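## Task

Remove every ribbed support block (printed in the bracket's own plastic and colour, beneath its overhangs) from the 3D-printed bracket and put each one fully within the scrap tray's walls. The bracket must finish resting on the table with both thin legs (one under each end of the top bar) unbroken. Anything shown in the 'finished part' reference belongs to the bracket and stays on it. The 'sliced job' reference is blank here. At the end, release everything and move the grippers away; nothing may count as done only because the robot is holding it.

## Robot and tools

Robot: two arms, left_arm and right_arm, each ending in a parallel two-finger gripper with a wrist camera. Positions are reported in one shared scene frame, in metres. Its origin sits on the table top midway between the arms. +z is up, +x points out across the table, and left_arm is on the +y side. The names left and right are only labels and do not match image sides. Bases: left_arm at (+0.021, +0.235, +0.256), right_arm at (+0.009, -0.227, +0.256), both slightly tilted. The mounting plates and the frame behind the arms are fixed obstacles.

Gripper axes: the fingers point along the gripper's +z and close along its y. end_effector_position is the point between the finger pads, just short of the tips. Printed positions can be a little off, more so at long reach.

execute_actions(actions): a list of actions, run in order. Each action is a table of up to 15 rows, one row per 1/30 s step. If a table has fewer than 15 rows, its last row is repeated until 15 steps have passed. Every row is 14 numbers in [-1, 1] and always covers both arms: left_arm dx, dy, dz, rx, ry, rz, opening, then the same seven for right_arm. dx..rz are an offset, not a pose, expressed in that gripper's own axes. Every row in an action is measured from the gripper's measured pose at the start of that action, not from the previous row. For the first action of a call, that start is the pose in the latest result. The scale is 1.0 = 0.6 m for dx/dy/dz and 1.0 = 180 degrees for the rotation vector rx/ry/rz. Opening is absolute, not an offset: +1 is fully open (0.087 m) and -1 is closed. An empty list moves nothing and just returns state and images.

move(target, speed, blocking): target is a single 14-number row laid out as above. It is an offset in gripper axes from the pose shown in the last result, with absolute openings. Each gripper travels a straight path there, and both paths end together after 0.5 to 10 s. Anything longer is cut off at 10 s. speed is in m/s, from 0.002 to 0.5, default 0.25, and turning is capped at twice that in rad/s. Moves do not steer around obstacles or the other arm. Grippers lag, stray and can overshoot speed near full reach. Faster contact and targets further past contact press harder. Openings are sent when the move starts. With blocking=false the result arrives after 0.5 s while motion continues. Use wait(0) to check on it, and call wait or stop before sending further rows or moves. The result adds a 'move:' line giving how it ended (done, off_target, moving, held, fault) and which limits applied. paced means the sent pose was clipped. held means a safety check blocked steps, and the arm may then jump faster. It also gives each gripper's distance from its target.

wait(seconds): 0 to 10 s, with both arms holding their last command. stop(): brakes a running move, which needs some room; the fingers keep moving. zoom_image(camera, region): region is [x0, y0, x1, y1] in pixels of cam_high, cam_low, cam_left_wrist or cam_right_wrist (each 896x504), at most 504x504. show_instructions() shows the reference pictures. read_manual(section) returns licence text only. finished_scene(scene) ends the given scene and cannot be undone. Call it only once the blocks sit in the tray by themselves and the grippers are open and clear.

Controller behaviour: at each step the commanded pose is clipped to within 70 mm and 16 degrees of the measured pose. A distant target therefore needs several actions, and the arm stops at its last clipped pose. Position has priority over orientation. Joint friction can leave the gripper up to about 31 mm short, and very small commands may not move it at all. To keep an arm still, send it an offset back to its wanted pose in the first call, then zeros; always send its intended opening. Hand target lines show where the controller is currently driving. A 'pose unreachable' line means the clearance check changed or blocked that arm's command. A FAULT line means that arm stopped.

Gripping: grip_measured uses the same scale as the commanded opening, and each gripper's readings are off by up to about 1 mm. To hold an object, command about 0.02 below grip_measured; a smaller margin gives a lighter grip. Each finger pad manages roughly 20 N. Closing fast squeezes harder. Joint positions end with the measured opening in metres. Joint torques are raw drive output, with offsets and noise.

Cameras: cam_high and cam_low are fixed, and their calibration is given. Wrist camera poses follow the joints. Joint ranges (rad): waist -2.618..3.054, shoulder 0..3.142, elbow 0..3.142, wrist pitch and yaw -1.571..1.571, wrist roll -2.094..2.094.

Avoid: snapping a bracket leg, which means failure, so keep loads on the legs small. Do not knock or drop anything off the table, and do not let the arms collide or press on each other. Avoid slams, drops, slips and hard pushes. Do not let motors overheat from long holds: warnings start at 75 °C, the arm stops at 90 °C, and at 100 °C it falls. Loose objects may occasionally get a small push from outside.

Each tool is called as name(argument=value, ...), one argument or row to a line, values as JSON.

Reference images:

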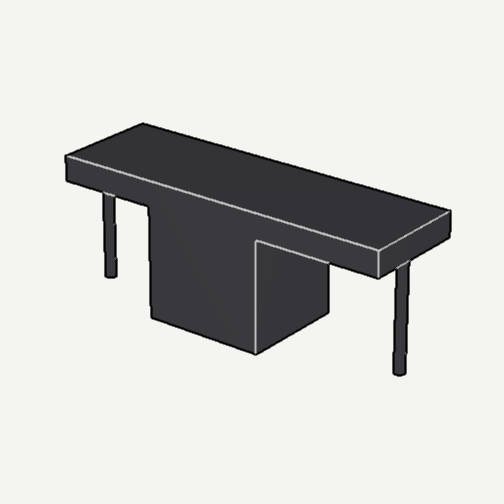

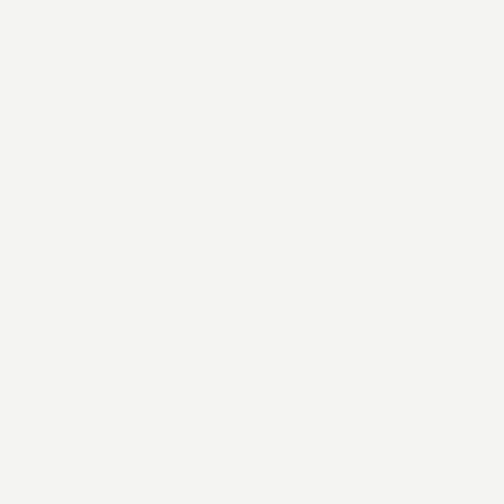

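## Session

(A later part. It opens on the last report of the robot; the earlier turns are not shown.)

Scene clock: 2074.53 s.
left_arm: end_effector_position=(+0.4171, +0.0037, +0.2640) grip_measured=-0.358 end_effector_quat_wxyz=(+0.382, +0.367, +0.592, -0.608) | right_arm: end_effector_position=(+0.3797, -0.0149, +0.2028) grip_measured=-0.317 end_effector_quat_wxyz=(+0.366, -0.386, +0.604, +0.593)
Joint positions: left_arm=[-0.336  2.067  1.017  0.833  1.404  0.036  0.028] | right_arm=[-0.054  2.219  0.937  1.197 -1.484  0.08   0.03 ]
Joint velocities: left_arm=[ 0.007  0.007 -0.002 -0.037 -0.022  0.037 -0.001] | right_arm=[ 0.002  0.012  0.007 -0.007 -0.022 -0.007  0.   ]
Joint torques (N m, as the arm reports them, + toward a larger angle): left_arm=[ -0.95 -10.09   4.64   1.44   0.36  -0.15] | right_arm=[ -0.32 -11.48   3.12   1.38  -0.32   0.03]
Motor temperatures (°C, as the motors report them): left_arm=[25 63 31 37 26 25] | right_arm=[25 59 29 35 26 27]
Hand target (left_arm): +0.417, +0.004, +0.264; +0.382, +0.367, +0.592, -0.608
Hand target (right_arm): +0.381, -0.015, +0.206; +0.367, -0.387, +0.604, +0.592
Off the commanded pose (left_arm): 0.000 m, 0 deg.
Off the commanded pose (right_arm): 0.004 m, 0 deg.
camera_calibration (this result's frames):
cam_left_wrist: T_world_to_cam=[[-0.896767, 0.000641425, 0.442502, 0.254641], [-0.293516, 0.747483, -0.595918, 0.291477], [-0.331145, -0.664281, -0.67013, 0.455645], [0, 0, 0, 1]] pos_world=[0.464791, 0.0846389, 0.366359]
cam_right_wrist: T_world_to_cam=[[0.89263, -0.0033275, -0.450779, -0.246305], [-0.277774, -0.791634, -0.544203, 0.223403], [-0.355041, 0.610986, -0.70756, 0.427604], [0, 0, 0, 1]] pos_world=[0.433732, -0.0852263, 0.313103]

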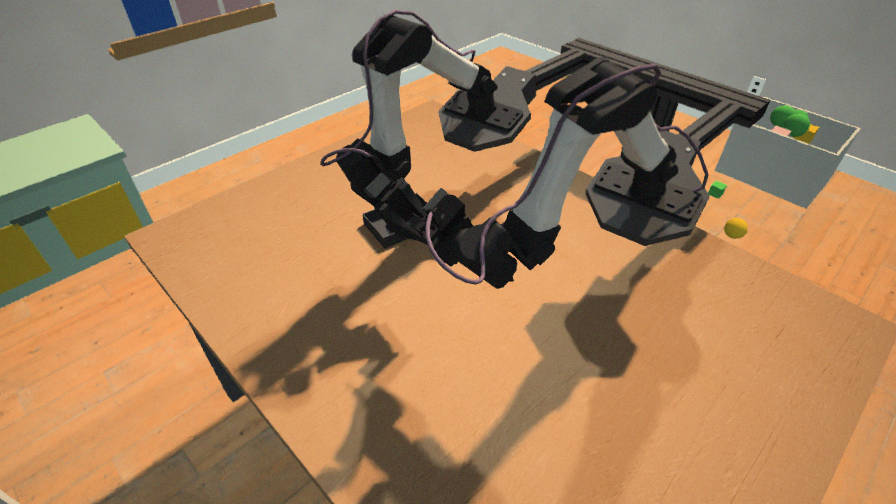

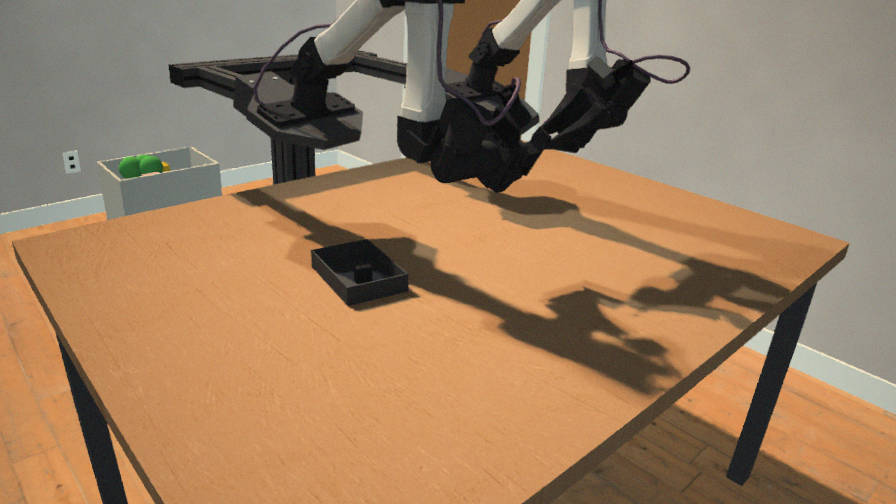

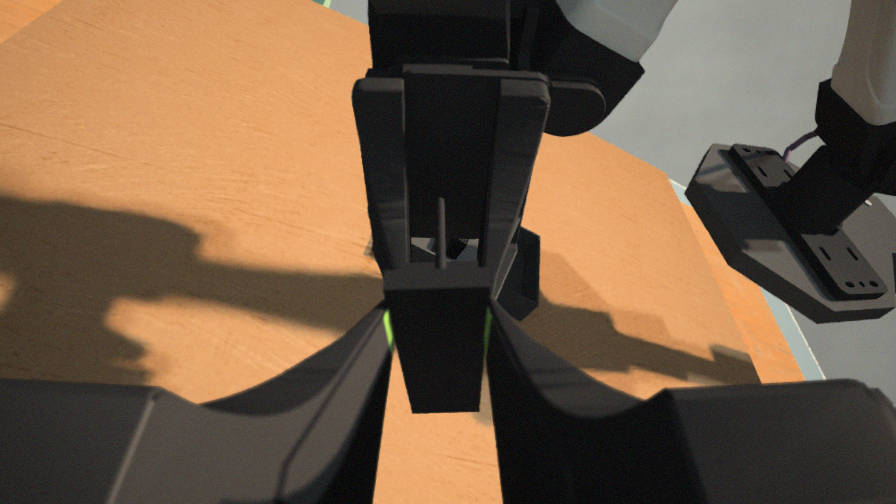

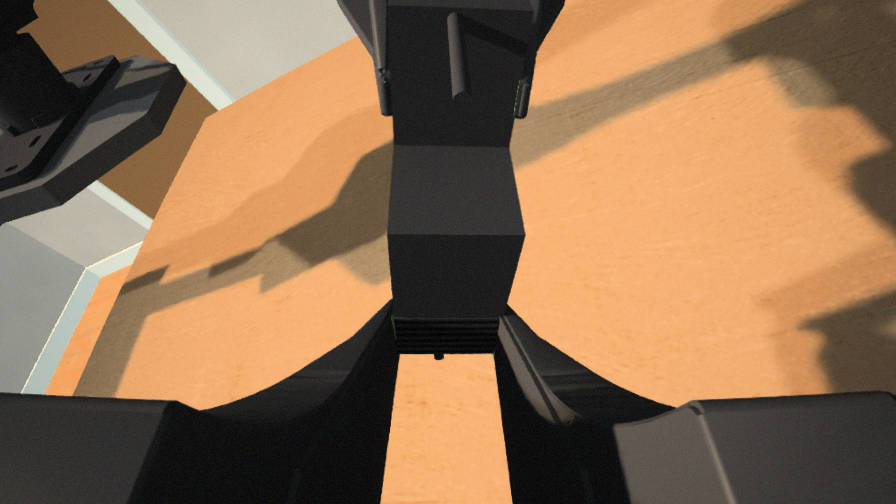

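execute_actions(
  actions=[
    [[0,0,0,0,0,0,-0.44,-0.0063,0,0,0,0,0,-0.35],[0,0,0,0,0,0,-0.44,-0.0063,0,0,0,0,0,-0.36],[0,0,0,0,0,0,-0.44,-0.0063,0,0,0,0,0,-0.37],[0,0,0,0,0,0,-0.44,-0.0063,0,0,0,0,0,-0.38],[0,0,0,0,0,0,-0.44,-0.0063,0,0,0,0,0,-0.39],[0,0,0,0,0,0,-0.44,-0.0063,0,0,0,0,0,-0.40],[0,0,0,0,0,0,-0.44,-0.0063,0,0,0,0,0,-0.41],[0,0,0,0,0,0,-0.44,-0.0063,0,0,0,0,0,-0.42]],
    [[0.0001,0.0015,0,-0.0016,0.0001,0,-0.44,-0.0064,-0.0015,0,0.0016,-0.0001,0,-0.42],[0.0001,0.0029,0,-0.0032,0.0001,0,-0.44,-0.0065,-0.0029,0.0001,0.0032,-0.0003,0,-0.42],[0.0002,0.0044,0,-0.0048,0.0002,0,-0.44,-0.0067,-0.0044,0.0001,0.0048,-0.0004,0,-0.42],[0.0002,0.0058,-0.0001,-0.0064,0.0002,0,-0.44,-0.0068,-0.0058,0.0001,0.0063,-0.0005,0,-0.42],[0.0003,0.0073,-0.0002,-0.008,0.0003,0,-0.44,-0.0069,-0.0073,0.0001,0.0079,-0.0006,0,-0.42],[0.0003,0.0088,-0.0002,-0.0095,0.0003,0,-0.44,-0.007,-0.0087,0,0.0095,-0.0008,0,-0.42],[0.0004,0.0102,-0.0003,-0.0111,0.0004,0,-0.44,-0.0071,-0.0102,0,0.0111,-0.0009,0,-0.42],[0.0004,0.0117,-0.0003,-0.0127,0.0005,0,-0.44,-0.0072,-0.0117,0,0.0127,-0.001,0,-0.42]],
  ],
)

Scene clock: 2094.33 s.
left_arm: end_effector_position=(+0.4186, +0.0037, +0.2633) grip_measured=-0.358 end_effector_quat_wxyz=(+0.384, +0.366, +0.594, -0.605) | right_arm: end_effector_position=(+0.3814, -0.0149, +0.2022) grip_measured=-0.317 end_effector_quat_wxyz=(+0.368, -0.384, +0.608, +0.590)
Joint positions: left_arm=[-0.336  2.067  1.017  0.833  1.394  0.036  0.028] | right_arm=[-0.054  2.219  0.937  1.197 -1.474  0.082  0.03 ]
Joint velocities: left_arm=[-0.007 -0.017  0.002  0.007 -0.007 -0.037 -0.   ] | right_arm=[ 0.022 -0.012 -0.002 -0.037  0.037  0.037  0.   ]
Joint torques (N m, as the arm reports them, + toward a larger angle): left_arm=[ -0.93 -10.08   4.47   1.46   0.01  -0.15] | right_arm=[ -0.4  -11.36   3.12   1.44   0.04   0.04]
Motor temperatures (°C, as the motors report them): left_arm=[25 63 31 37 26 25] | right_arm=[25 60 29 35 26 27]
Hand target (left_arm): +0.423, +0.004, +0.261; +0.389, +0.360, +0.604, -0.595
Hand target (right_arm): +0.388, -0.015, +0.204; +0.375, -0.378, +0.615, +0.581
Off the commanded pose (left_arm): 0.005 m, 2 deg.
Off the commanded pose (right_arm): 0.007 m, 2 deg.
camera_calibration (this result's frames):
cam_left_wrist: T_world_to_cam=[[-0.896775, -0.00889966, 0.442398, 0.256397], [-0.299778, 0.747608, -0.592635, 0.293221], [-0.325466, -0.664081, -0.673104, 0.454045], [0, 0, 0, 1]] pos_world=[0.465607, 0.0845903, 0.365963]
cam_right_wrist: T_world_to_cam=[[0.891841, -0.0136318, -0.452144, -0.247601], [-0.286272, -0.790928, -0.540816, 0.226108], [-0.350241, 0.611758, -0.709284, 0.426251], [0, 0, 0, 1]] pos_world=[0.434839, -0.0853025, 0.312664]

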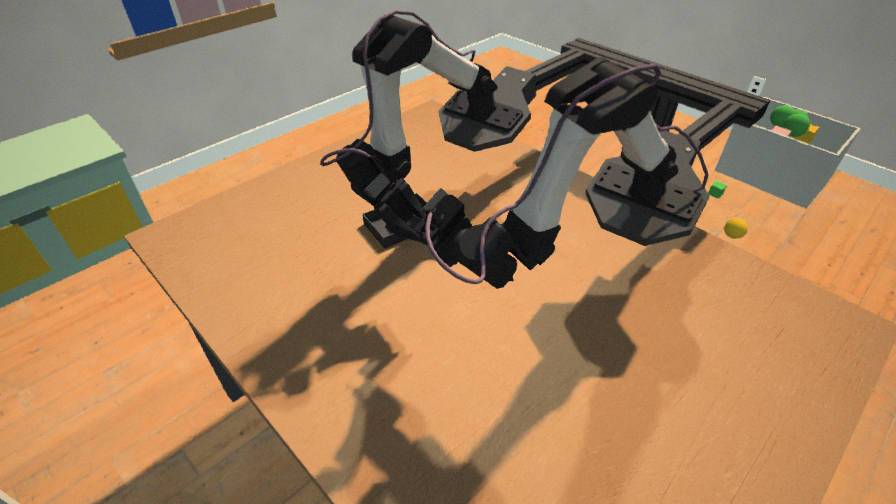

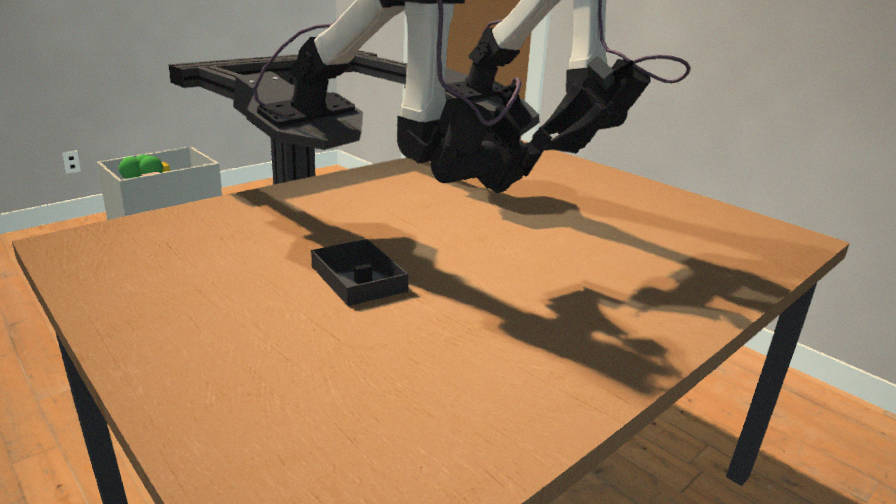

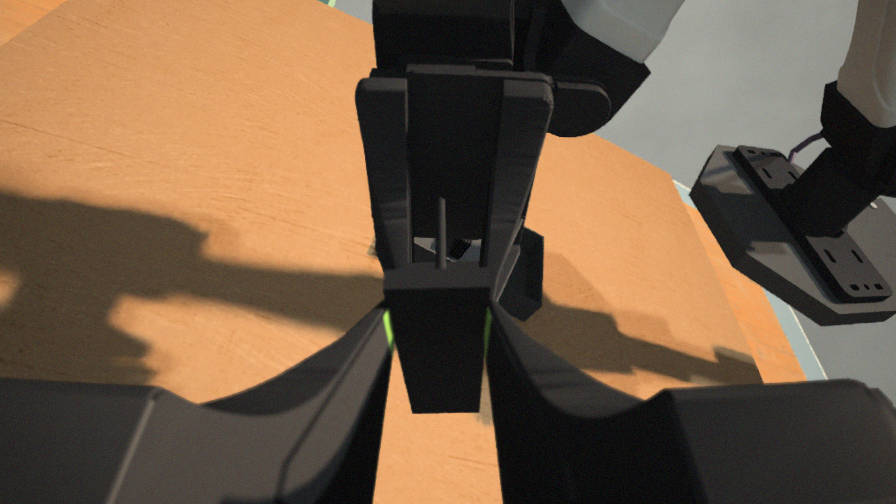

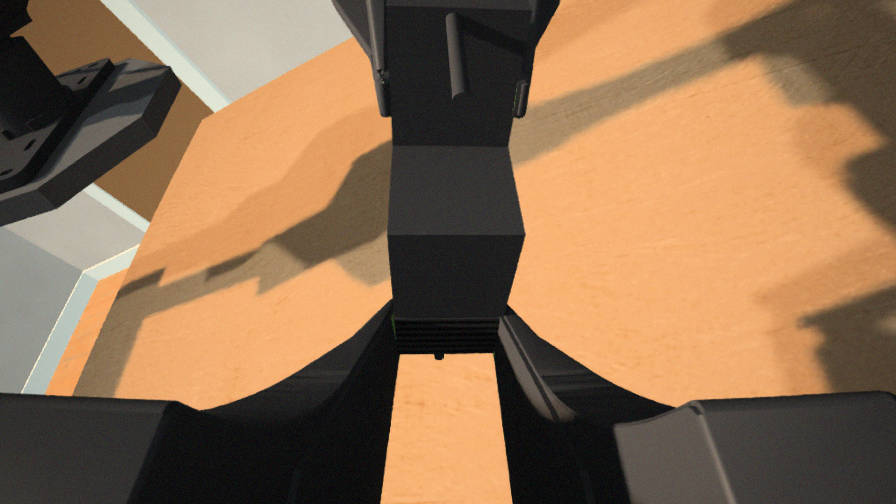

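execute_actions(
  actions=[
    [[0.0003,0.0094,-0.0002,-0.0102,0.0004,0,-0.44,-0.0071,-0.0093,0,0.0102,-0.0008,0,-0.42],[0.0004,0.0099,-0.0003,-0.0108,0.0004,0,-0.44,-0.0071,-0.0099,0,0.0108,-0.0009,0,-0.42],[0.0004,0.0105,-0.0003,-0.0115,0.0004,0,-0.44,-0.0072,-0.0105,0,0.0114,-0.0009,0,-0.42],[0.0004,0.0111,-0.0003,-0.0121,0.0004,0,-0.44,-0.0072,-0.0111,0,0.0121,-0.001,0,-0.42],[0.0004,0.0117,-0.0003,-0.0127,0.0005,0,-0.44,-0.0073,-0.0117,0,0.0127,-0.001,0,-0.42],[0.0004,0.0123,-0.0004,-0.0134,0.0005,0,-0.44,-0.0073,-0.0122,0,0.0133,-0.0011,0,-0.42],[0.0005,0.0129,-0.0004,-0.014,0.0005,0,-0.44,-0.0074,-0.0128,0,0.014,-0.0011,0,-0.42],[0.0005,0.0134,-0.0004,-0.0146,0.0005,0,-0.44,-0.0074,-0.0134,-0.0001,0.0146,-0.0012,0,-0.42],[0.0005,0.014,-0.0005,-0.0153,0.0006,0,-0.44,-0.0075,-0.014,-0.0001,0.0152,-0.0013,0,-0.42],[0.0005,0.0146,-0.0005,-0.0159,0.0006,0,-0.44,-0.0075,-0.0146,-0.0001,0.0159,-0.0013,0,-0.42],[0.0005,0.0152,-0.0005,-0.0165,0.0006,0,-0.44,-0.0075,-0.0152,-0.0001,0.0165,-0.0014,0,-0.42],[0.0006,0.0158,-0.0006,-0.0172,0.0006,0,-0.44,-0.0076,-0.0157,-0.0001,0.0171,-0.0014,0,-0.42],[0.0006,0.0164,-0.0006,-0.0178,0.0006,0,-0.44,-0.0076,-0.0163,-0.0001,0.0178,-0.0015,0,-0.42],[0.0006,0.017,-0.0006,-0.0184,0.0007,0,-0.44,-0.0077,-0.0169,-0.0002,0.0184,-0.0015,0,-0.42],[0.0006,0.0175,-0.0007,-0.0191,0.0007,0,-0.44,-0.0077,-0.0175,-0.0002,0.019,-0.0016,0,-0.42]],
  ],
)

Scene clock: 2102.13 s.
left_arm: end_effector_position=(+0.4203, +0.0037, +0.2626) grip_measured=-0.358 end_effector_quat_wxyz=(+0.386, +0.365, +0.597, -0.601) | right_arm: end_effector_position=(+0.3831, -0.0148, +0.2016) grip_measured=-0.317 end_effector_quat_wxyz=(+0.370, -0.381, +0.611, +0.587)
Joint positions: left_arm=[-0.336  2.067  1.017  0.835  1.385  0.036  0.028] | right_arm=[-0.054  2.219  0.937  1.197 -1.463  0.082  0.03 ]
Joint velocities: left_arm=[-0.027  0.007 -0.007 -0.007  0.007  0.007  0.   ] | right_arm=[-0.007 -0.022 -0.012  0.022 -0.007  0.007  0.001]
Joint torques (N m, as the arm reports them, + toward a larger angle): left_arm=[ -0.85 -10.13   4.5    1.42  -0.17  -0.14] | right_arm=[ -0.46 -11.36   3.18   1.45   0.22   0.1 ]
Motor temperatures (°C, as the motors report them): left_arm=[25 63 31 37 25 25] | right_arm=[25 60 29 35 26 27]
Hand target (left_arm): +0.428, +0.004, +0.259; +0.394, +0.355, +0.612, -0.586
Hand target (right_arm): +0.393, -0.015, +0.202; +0.381, -0.371, +0.624, +0.573
Off the commanded pose (left_arm): 0.009 m, 3 deg.
Off the commanded pose (right_arm): 0.010 m, 3 deg.
camera_calibration (this result's frames):
cam_left_wrist: T_world_to_cam=[[-0.897361, -0.0184927, 0.440909, 0.258827], [-0.305281, 0.747486, -0.589974, 0.294936], [-0.318663, -0.664021, -0.67641, 0.452167], [0, 0, 0, 1]] pos_world=[0.466388, 0.0845742, 0.365735]
cam_right_wrist: T_world_to_cam=[[0.891639, -0.0242626, -0.452096, -0.24954], [-0.294172, -0.790104, -0.537773, 0.22868], [-0.344155, 0.612493, -0.711625, 0.424527], [0, 0, 0, 1]] pos_world=[0.435874, -0.0853935, 0.312266]

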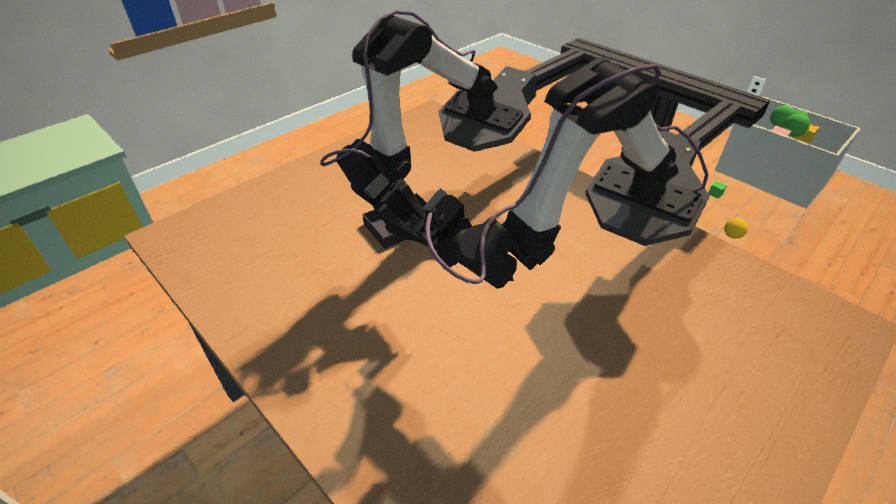

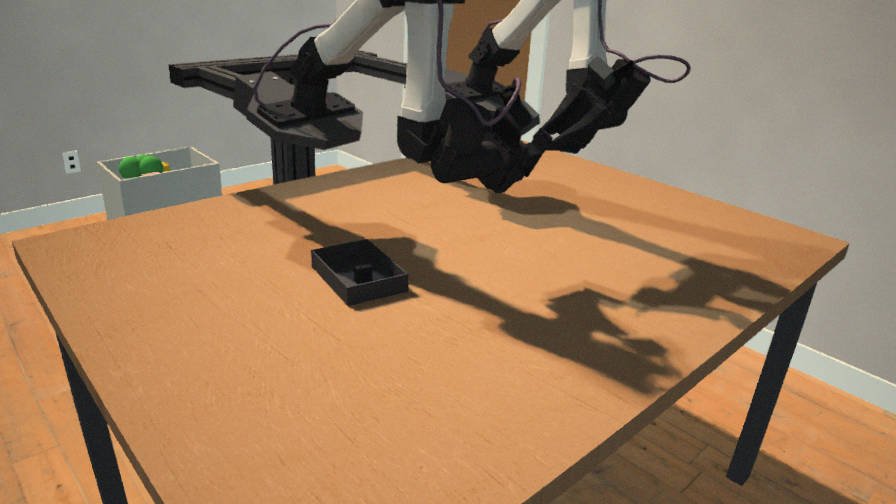

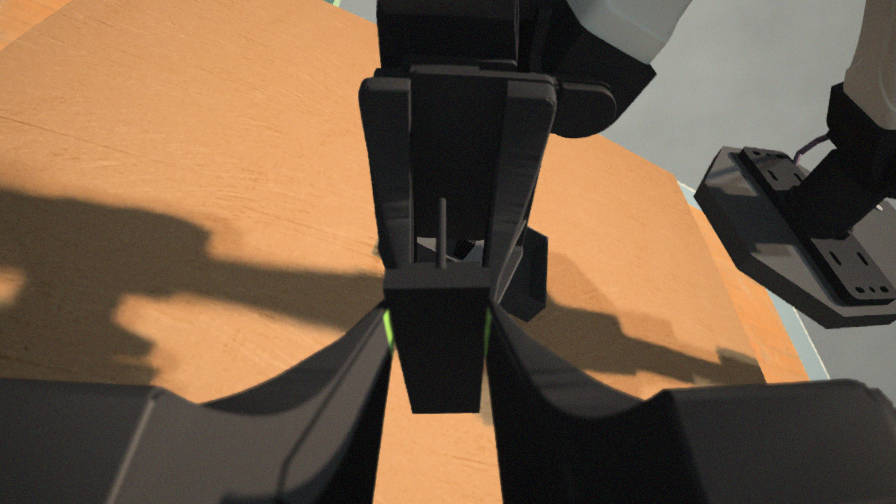

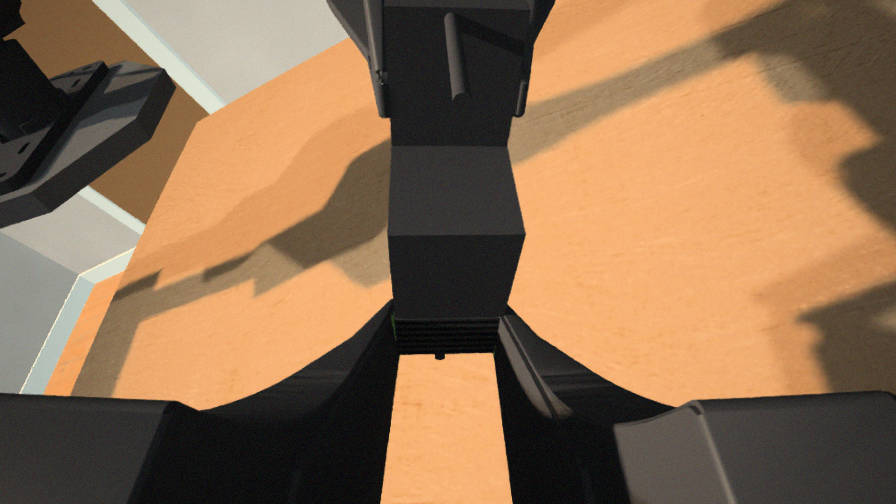

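execute_actions(
  actions=[
    [[0.0005,0.0152,-0.0005,-0.0165,0.0006,0,-0.44,-0.0075,-0.0152,-0.0001,0.0165,-0.0014,0,-0.42],[0.0006,0.0158,-0.0006,-0.0172,0.0006,0,-0.44,-0.0076,-0.0157,-0.0001,0.0171,-0.0014,0,-0.42],[0.0006,0.0164,-0.0006,-0.0178,0.0006,0,-0.44,-0.0076,-0.0163,-0.0001,0.0178,-0.0015,0,-0.42],[0.0006,0.017,-0.0006,-0.0184,0.0007,0,-0.44,-0.0077,-0.0169,-0.0002,0.0184,-0.0015,0,-0.42],[0.0006,0.0175,-0.0007,-0.0191,0.0007,0,-0.44,-0.0077,-0.0175,-0.0002,0.019,-0.0016,0,-0.42],[0.0007,0.0181,-0.0007,-0.0197,0.0007,0,-0.44,-0.0078,-0.0181,-0.0002,0.0197,-0.0016,0,-0.42],[0.0007,0.0187,-0.0008,-0.0204,0.0007,0,-0.44,-0.0078,-0.0187,-0.0002,0.0203,-0.0017,0,-0.42],[0.0007,0.0193,-0.0008,-0.021,0.0008,0,-0.44,-0.0079,-0.0192,-0.0003,0.0209,-0.0017,0,-0.42],[0.0007,0.0199,-0.0008,-0.0216,0.0008,0,-0.44,-0.0079,-0.0198,-0.0003,0.0216,-0.0018,0,-0.42],[0.0007,0.0205,-0.0009,-0.0223,0.0008,0,-0.44,-0.008,-0.0204,-0.0003,0.0222,-0.0018,0,-0.42],[0.0008,0.021,-0.0009,-0.0229,0.0008,0,-0.44,-0.008,-0.021,-0.0003,0.0228,-0.0019,0,-0.42],[0.0008,0.0216,-0.001,-0.0235,0.0009,0,-0.44,-0.0081,-0.0216,-0.0004,0.0235,-0.0019,0,-0.42],[0.0008,0.0222,-0.001,-0.0242,0.0009,0,-0.44,-0.0081,-0.0222,-0.0004,0.0241,-0.002,0,-0.42],[0.0008,0.0228,-0.0011,-0.0248,0.0009,0,-0.44,-0.0082,-0.0227,-0.0004,0.0247,-0.002,0,-0.42],[0.0008,0.0234,-0.0011,-0.0254,0.0009,0,-0.44,-0.0082,-0.0233,-0.0005,0.0254,-0.0021,0,-0.42]],
  ],
)

Scene clock: 2111.00 s.
left_arm: end_effector_position=(+0.4296, +0.0042, +0.2581) grip_measured=-0.358 end_effector_quat_wxyz=(+0.397, +0.354, +0.614, -0.583) | right_arm: end_effector_position=(+0.3926, -0.0151, +0.1979) grip_measured=-0.317 end_effector_quat_wxyz=(+0.382, -0.369, +0.627, +0.570)
Joint positions: left_arm=[-0.336  2.067  1.017  0.838  1.326  0.036  0.028] | right_arm=[-0.054  2.219  0.937  1.197 -1.405  0.082  0.03 ]
Joint velocities: left_arm=[ 0.017  0.002 -0.002  0.007 -0.066 -0.007 -0.   ] | right_arm=[-0.002 -0.007  0.012 -0.051  0.11  -0.081  0.   ]
Joint torques (N m, as the arm reports them, + toward a larger angle): left_arm=[ -0.92 -10.06   4.67   1.47   0.25  -0.16] | right_arm=[ -0.49 -11.55   3.21   1.47  -0.19   0.09]
Motor temperatures (°C, as the motors report them): left_arm=[25 63 31 37 25 25] | right_arm=[25 60 29 35 26 27]
Hand target (left_arm): +0.433, +0.005, +0.256; +0.400, +0.350, +0.621, -0.577
Hand target (right_arm): +0.398, -0.015, +0.200; +0.387, -0.364, +0.632, +0.564
Off the commanded pose (left_arm): 0.004 m, 1 deg.
Off the commanded pose (right_arm): 0.006 m, 1 deg.
camera_calibration (this result's frames):
cam_left_wrist: T_world_to_cam=[[-0.895438, -0.0768371, 0.438506, 0.269235], [-0.343334, 0.746214, -0.570339, 0.306024], [-0.283396, -0.661257, -0.694569, 0.4419], [0, 0, 0, 1]] pos_world=[0.471384, 0.0845376, 0.363406]
cam_right_wrist: T_world_to_cam=[[0.889634, -0.0818333, -0.449282, -0.260305], [-0.33573, -0.784115, -0.521967, 0.242573], [-0.309574, 0.615197, -0.725049, 0.414486], [0, 0, 0, 1]] pos_world=[0.44133, -0.0860866, 0.310187]

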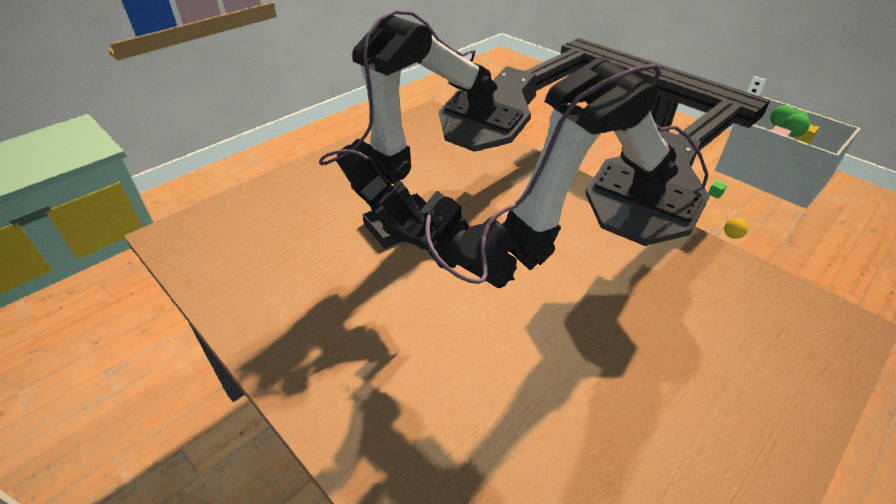

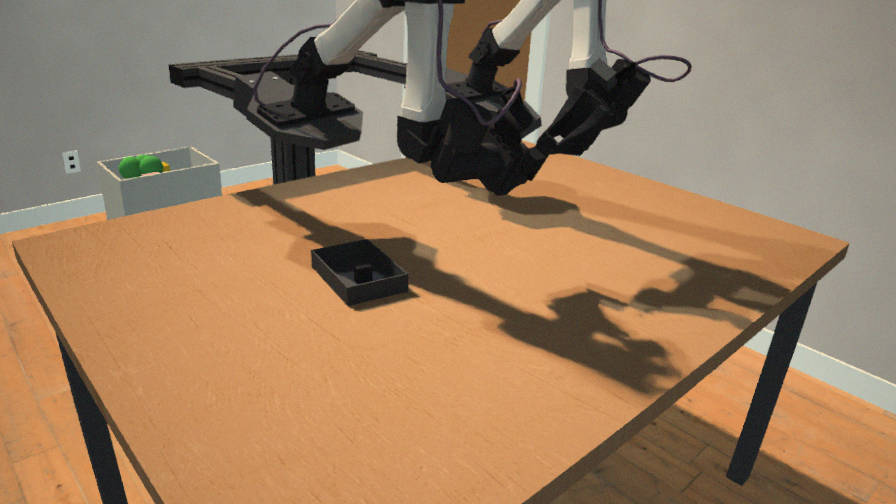

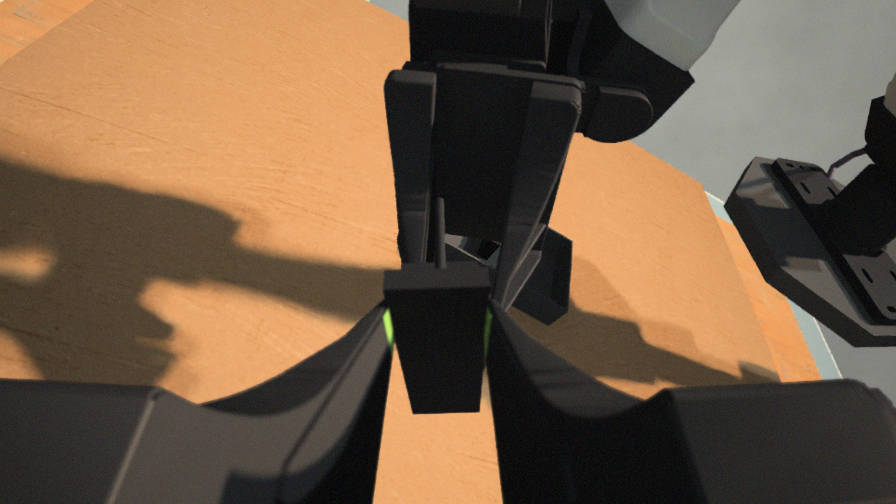

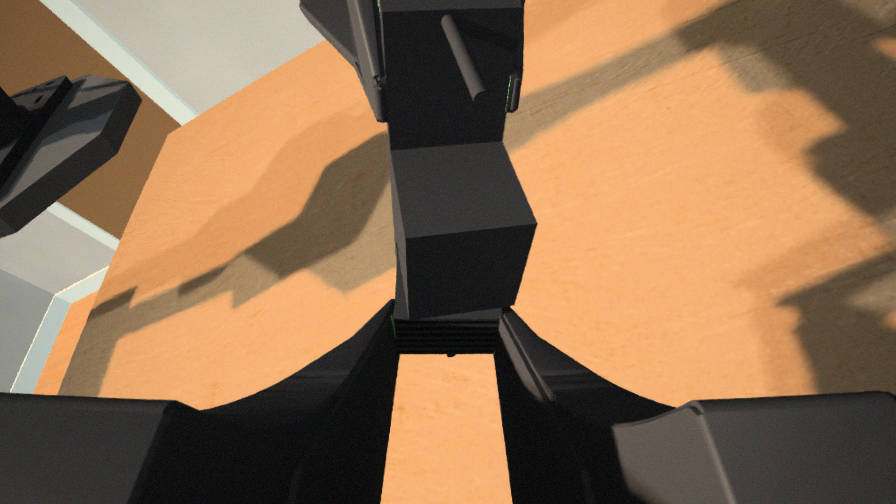

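move(
  target=[0, 0, 0, 0, 0, 0, -0.44, -0.0115, -0.0362, -0.0633, 0.0314, -0.0053, 0.0005, -0.42],
  speed=0.025,
)

Scene clock: 2125.33 s.
left_arm: end_effector_position=(+0.4323, +0.0043, +0.2585) grip_measured=-0.358 end_effector_quat_wxyz=(+0.404, +0.356, +0.614, -0.578) | right_arm: end_effector_position=(+0.4100, -0.0506, +0.1937) grip_measured=-0.317 end_effector_quat_wxyz=(+0.403, -0.346, +0.650, +0.544)
Joint positions: left_arm=[-0.336  2.067  1.017  0.852  1.317  0.036  0.028] | right_arm=[-0.144  2.219  0.937  1.197 -1.402  0.083  0.03 ]
Joint velocities: left_arm=[-0.007 -0.017 -0.007 -0.037 -0.007 -0.007 -0.   ] | right_arm=[-0.007  0.007 -0.002  0.007 -0.051 -0.037 -0.   ]
Joint torques (N m, as the arm reports them, + toward a larger angle): left_arm=[ -0.9  -10.17   4.57   1.39   0.44  -0.14] | right_arm=[ -1.42 -11.42   3.31   1.46  -0.35   0.09]
Motor temperatures (°C, as the motors report them): left_arm=[25 63 31 37 25 25] | right_arm=[25 60 29 35 25 27]
Hand target (left_arm): +0.430, +0.004, +0.258; +0.397, +0.354, +0.614, -0.583
Hand target (right_arm): +0.413, -0.054, +0.197; +0.405, -0.344, +0.651, +0.542
Off the commanded pose (left_arm): 0.003 m, 1 deg.
Off the commanded pose (right_arm): 0.006 m, 0 deg.
move: done
camera_calibration (this result's frames):
cam_left_wrist: T_world_to_cam=[[-0.900182, -0.0868121, 0.426773, 0.276612], [-0.343376, 0.744243, -0.572883, 0.307787], [-0.26789, -0.662243, -0.699764, 0.437636], [0, 0, 0, 1]] pos_world=[0.471926, 0.0847663, 0.364517]
cam_right_wrist: T_world_to_cam=[[0.879097, -0.172938, -0.444164, -0.281894], [-0.404175, -0.764403, -0.502325, 0.243677], [-0.252649, 0.621112, -0.741882, 0.418903], [0, 0, 0, 1]] pos_world=[0.452136, -0.122668, 0.307975]

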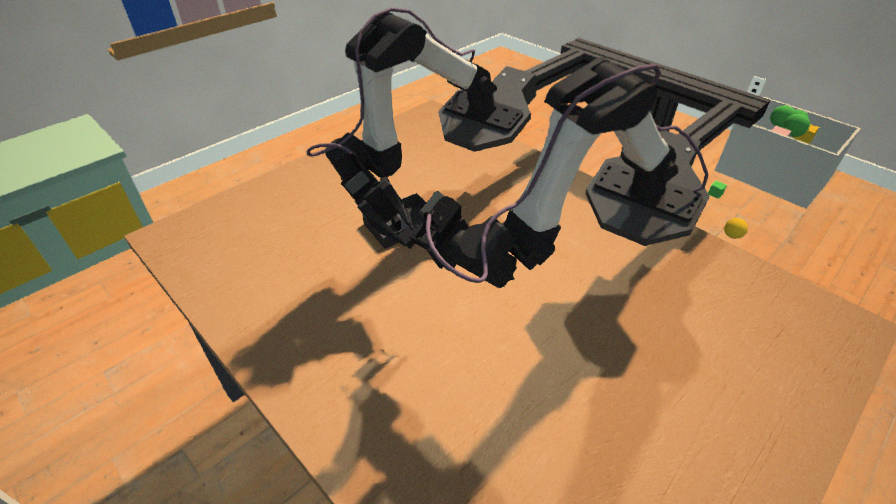

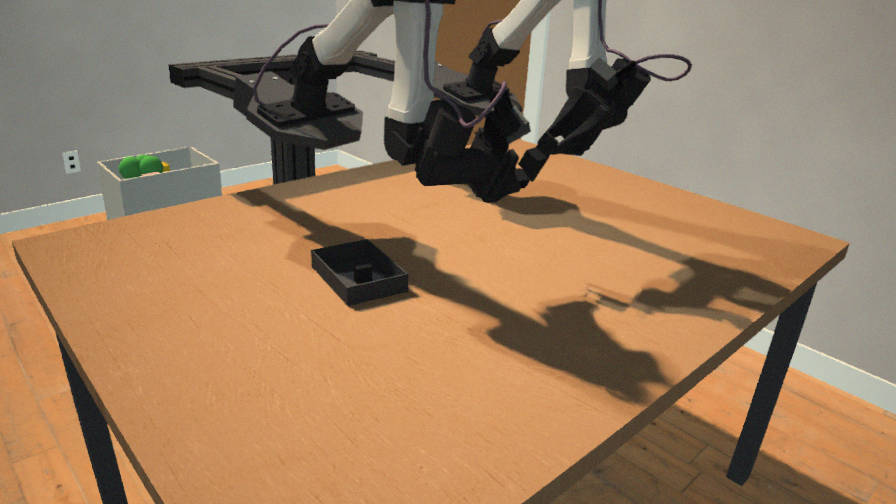

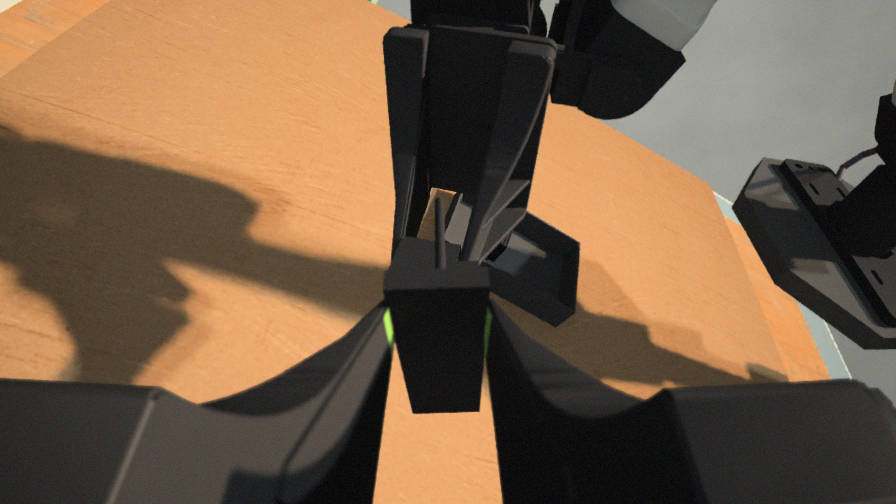

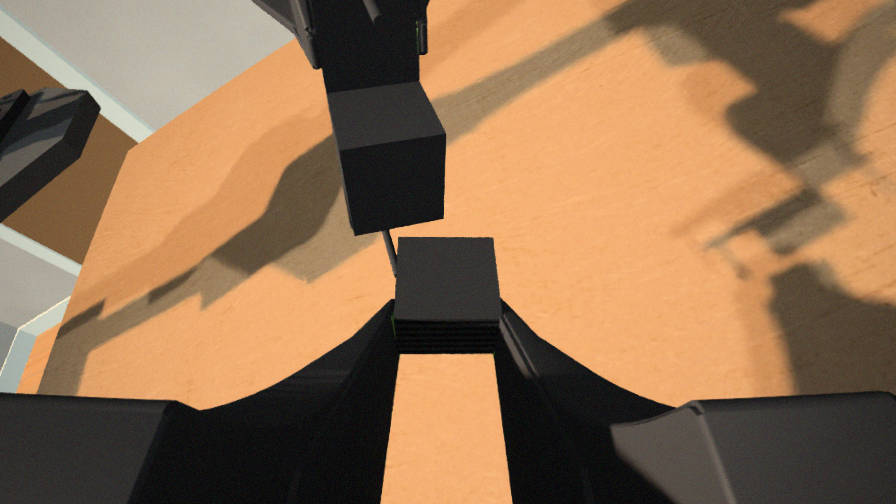

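move(
  target=[-0.0068, 0.1485, -0.163, -0.223, 0.0006, -0.0045, -0.44, -0.0627, -0.1267, -0.16, 0.2337, -0.0228, 0.0017, -0.42],
  speed=0.15,
)

Scene clock: 2200.97 s.
left_arm: end_effector_position=(+0.5102, +0.1027, +0.2264) grip_measured=-0.358 end_effector_quat_wxyz=(+0.497, +0.201, +0.772, -0.341) | right_arm: end_effector_position=(+0.4871, -0.1520, +0.2087) grip_measured=-0.317 end_effector_quat_wxyz=(+0.536, -0.170, +0.774, +0.292)
Joint positions: left_arm=[-0.209  1.958  0.908  0.858  0.763  0.041  0.028] | right_arm=[-0.27   2.019  0.772  1.209 -0.812  0.09   0.03 ]
Joint velocities: left_arm=[-0.002  0.017 -0.022 -0.022 -0.037  0.007 -0.   ] | right_arm=[ 0.007 -0.007 -0.002  0.095  0.022  0.007 -0.001]
Joint torques (N m, as the arm reports them, + toward a larger angle): left_arm=[  0.77 -10.65   2.7    1.89   0.19  -0.2 ] | right_arm=[ -1.95 -10.86   1.43   1.69  -0.13   0.09]
Motor temperatures (°C, as the motors report them): left_arm=[25 63 31 37 26 25] | right_arm=[25 61 29 36 25 27]
Hand target (left_arm): +0.507, +0.109, +0.226; +0.498, +0.191, +0.777, -0.335
Hand target (right_arm): +0.480, -0.157, +0.204; +0.526, -0.154, +0.785, +0.290
Off the commanded pose (left_arm): 0.008 m, 1 deg.
Off the commanded pose (right_arm): 0.011 m, 3 deg.
move: off_target (right_arm)
camera_calibration (this result's frames):
cam_left_wrist: T_world_to_cam=[[-0.642058, -0.6919, 0.330206, 0.32133], [-0.762556, 0.531865, -0.368279, 0.432347], [0.0791869, -0.488257, -0.8691, 0.344572], [0, 0, 0, 1]] pos_world=[0.508716, 0.160617, 0.352587]
cam_right_wrist: T_world_to_cam=[[0.566641, -0.772527, -0.286566, -0.332328], [-0.805496, -0.446134, -0.390052, 0.425266], [0.173479, 0.451847, -0.875065, 0.306951], [0, 0, 0, 1]] pos_world=[0.477611, -0.205702, 0.339244]

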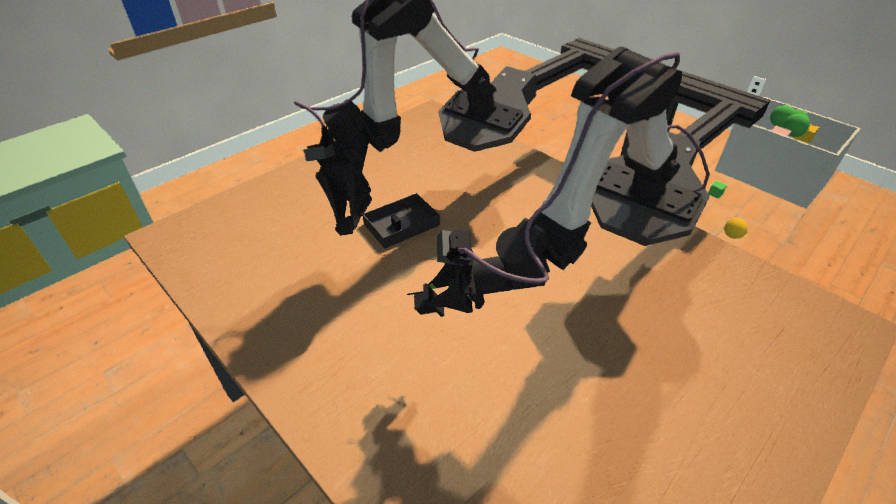

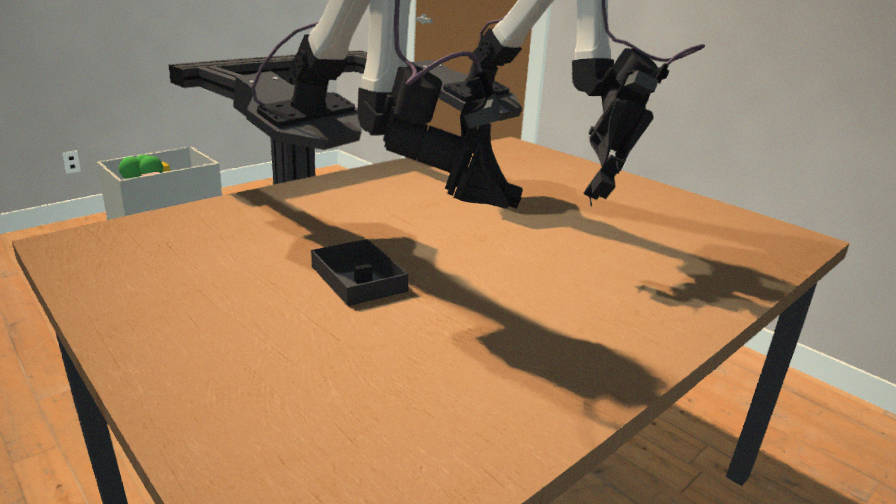

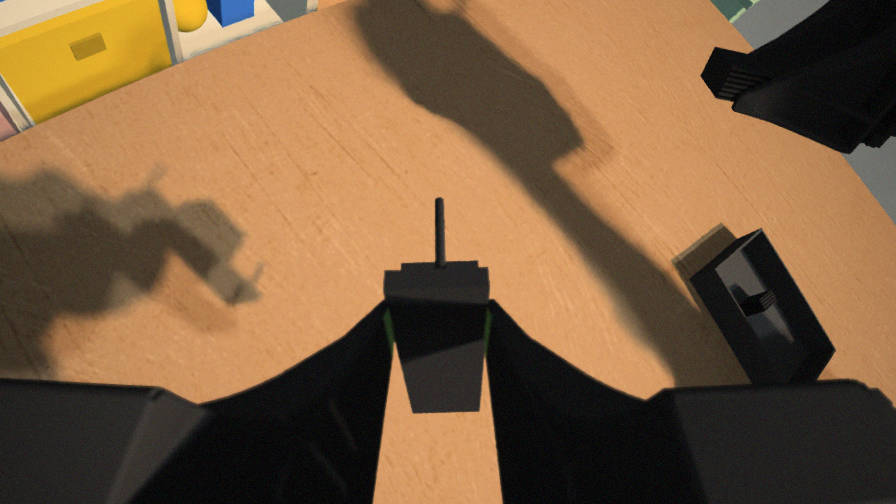

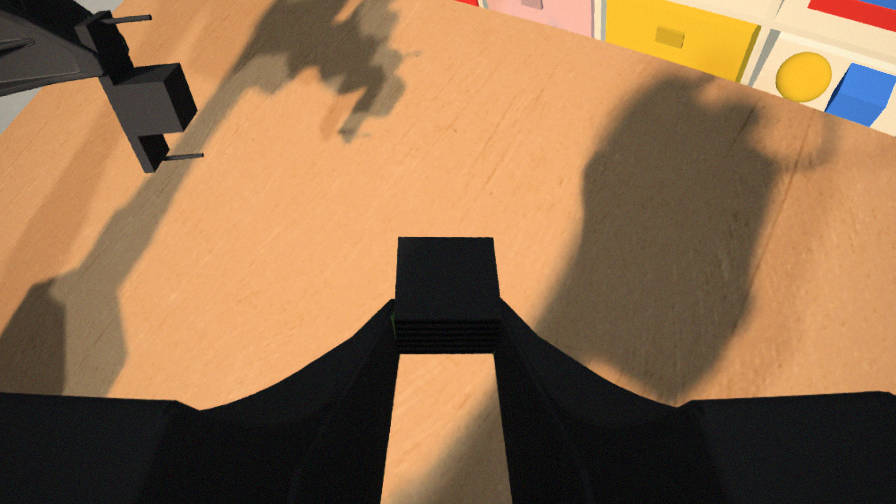

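move(
  target=[0.3083, -0.0498, -0.1907, -0.1902, 0.3666, -0.072, -0.44, 0.3313, 0.0477, -0.3783, 0.2403, 0.3497, 0.173, -0.42],
  speed=0.2,
)

Scene clock: 2227.73 s.
left_arm: end_effector_position=(+0.3442, +0.1615, +0.1027) grip_measured=-0.358 end_effector_quat_wxyz=(+0.017, +0.117, +0.993, -0.004) | right_arm: end_effector_position=(+0.2250, -0.2620, +0.0892) grip_measured=-0.317 end_effector_quat_wxyz=(+0.003, +0.097, +0.995, -0.001)
Joint positions: left_arm=[-0.427  2.031  1.08  -0.332 -0.127  0.009  0.028] | right_arm=[-0.329  1.867  0.596 -0.019 -0.073  0.026  0.03 ]
Joint velocities: left_arm=[ 0.007 -0.022  0.007 -0.037  0.007 -0.037  0.   ] | right_arm=[-0.012 -0.017 -0.027 -0.095 -0.007 -0.007 -0.   ]
Joint torques (N m, as the arm reports them, + toward a larger angle): left_arm=[-2.   -7.52  5.89  0.24 -0.07 -0.24] | right_arm=[-2.09 -6.23  4.97  0.25  0.    0.12]
Motor temperatures (°C, as the motors report them): left_arm=[25 64 31 38 25 25] | right_arm=[26 59 28 37 25 27]
Hand target (left_arm): +0.341, +0.160, +0.099; +0.003, +0.121, +0.993, +0.001
Hand target (right_arm): +0.234, -0.268, +0.088; +0.006, +0.107, +0.994, -0.008
Off the commanded pose (left_arm): 0.005 m, 2 deg.
Off the commanded pose (right_arm): 0.007 m, 1 deg.
move: done
camera_calibration (this result's frames):
cam_left_wrist: T_world_to_cam=[[-0.228428, -0.973557, -0.00286566, 0.233615], [-0.651128, 0.150586, 0.743879, 0.137953], [-0.723777, 0.171789, -0.668308, 0.428143], [0, 0, 0, 1]] pos_world=[0.453069, 0.133113, 0.184181]
cam_right_wrist: T_world_to_cam=[[-0.212211, -0.977211, 0.00495429, -0.207434], [-0.626593, 0.139958, 0.766677, 0.128628], [-0.749899, 0.159593, -0.642014, 0.407976], [0, 0, 0, 1]] pos_world=[0.342518, -0.285819, 0.164338]

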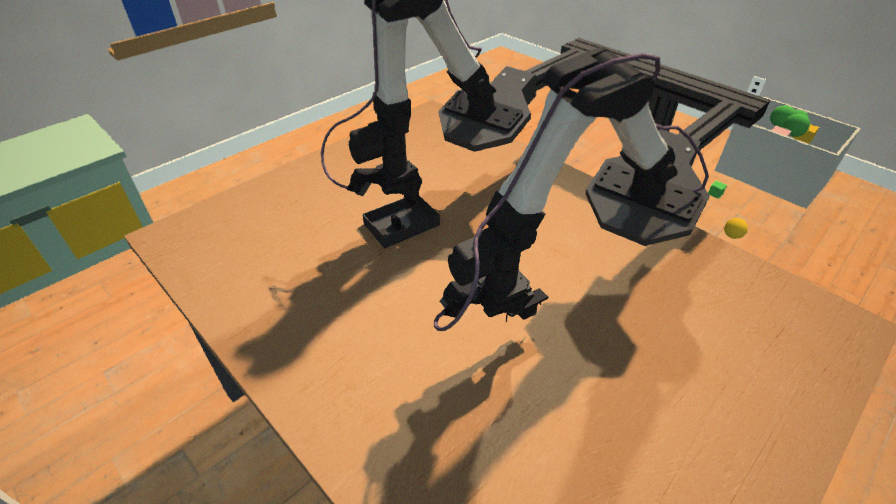

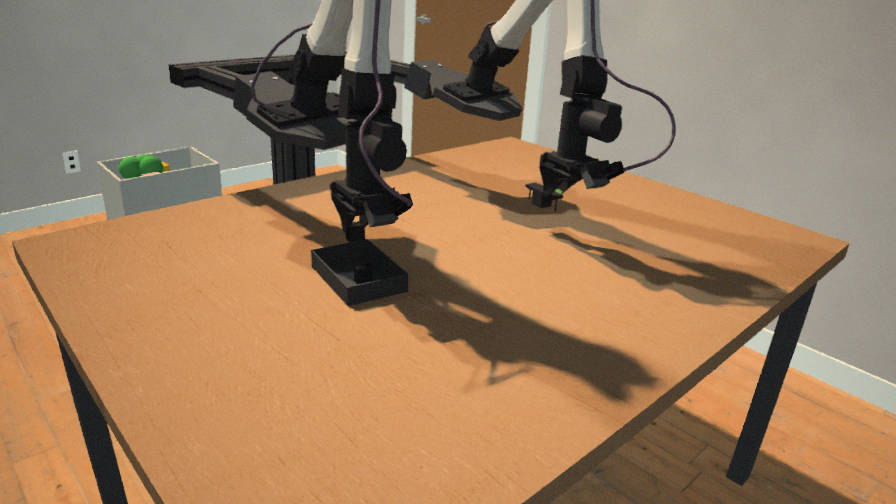

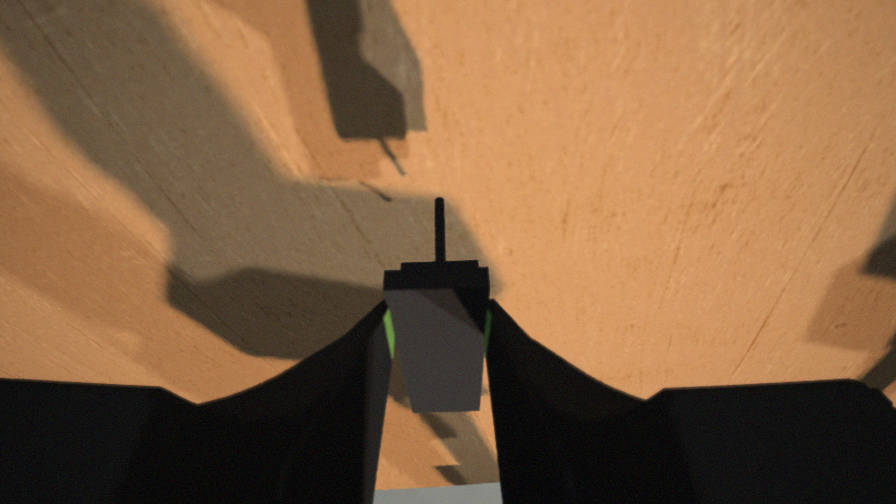

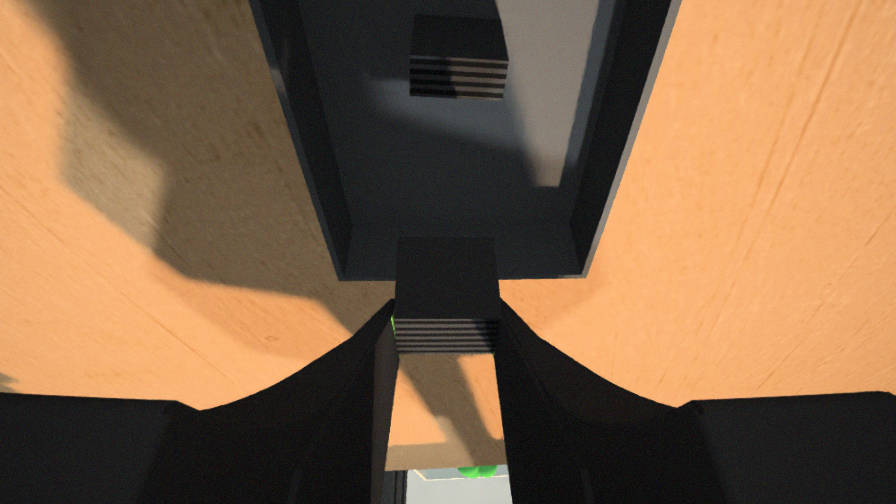

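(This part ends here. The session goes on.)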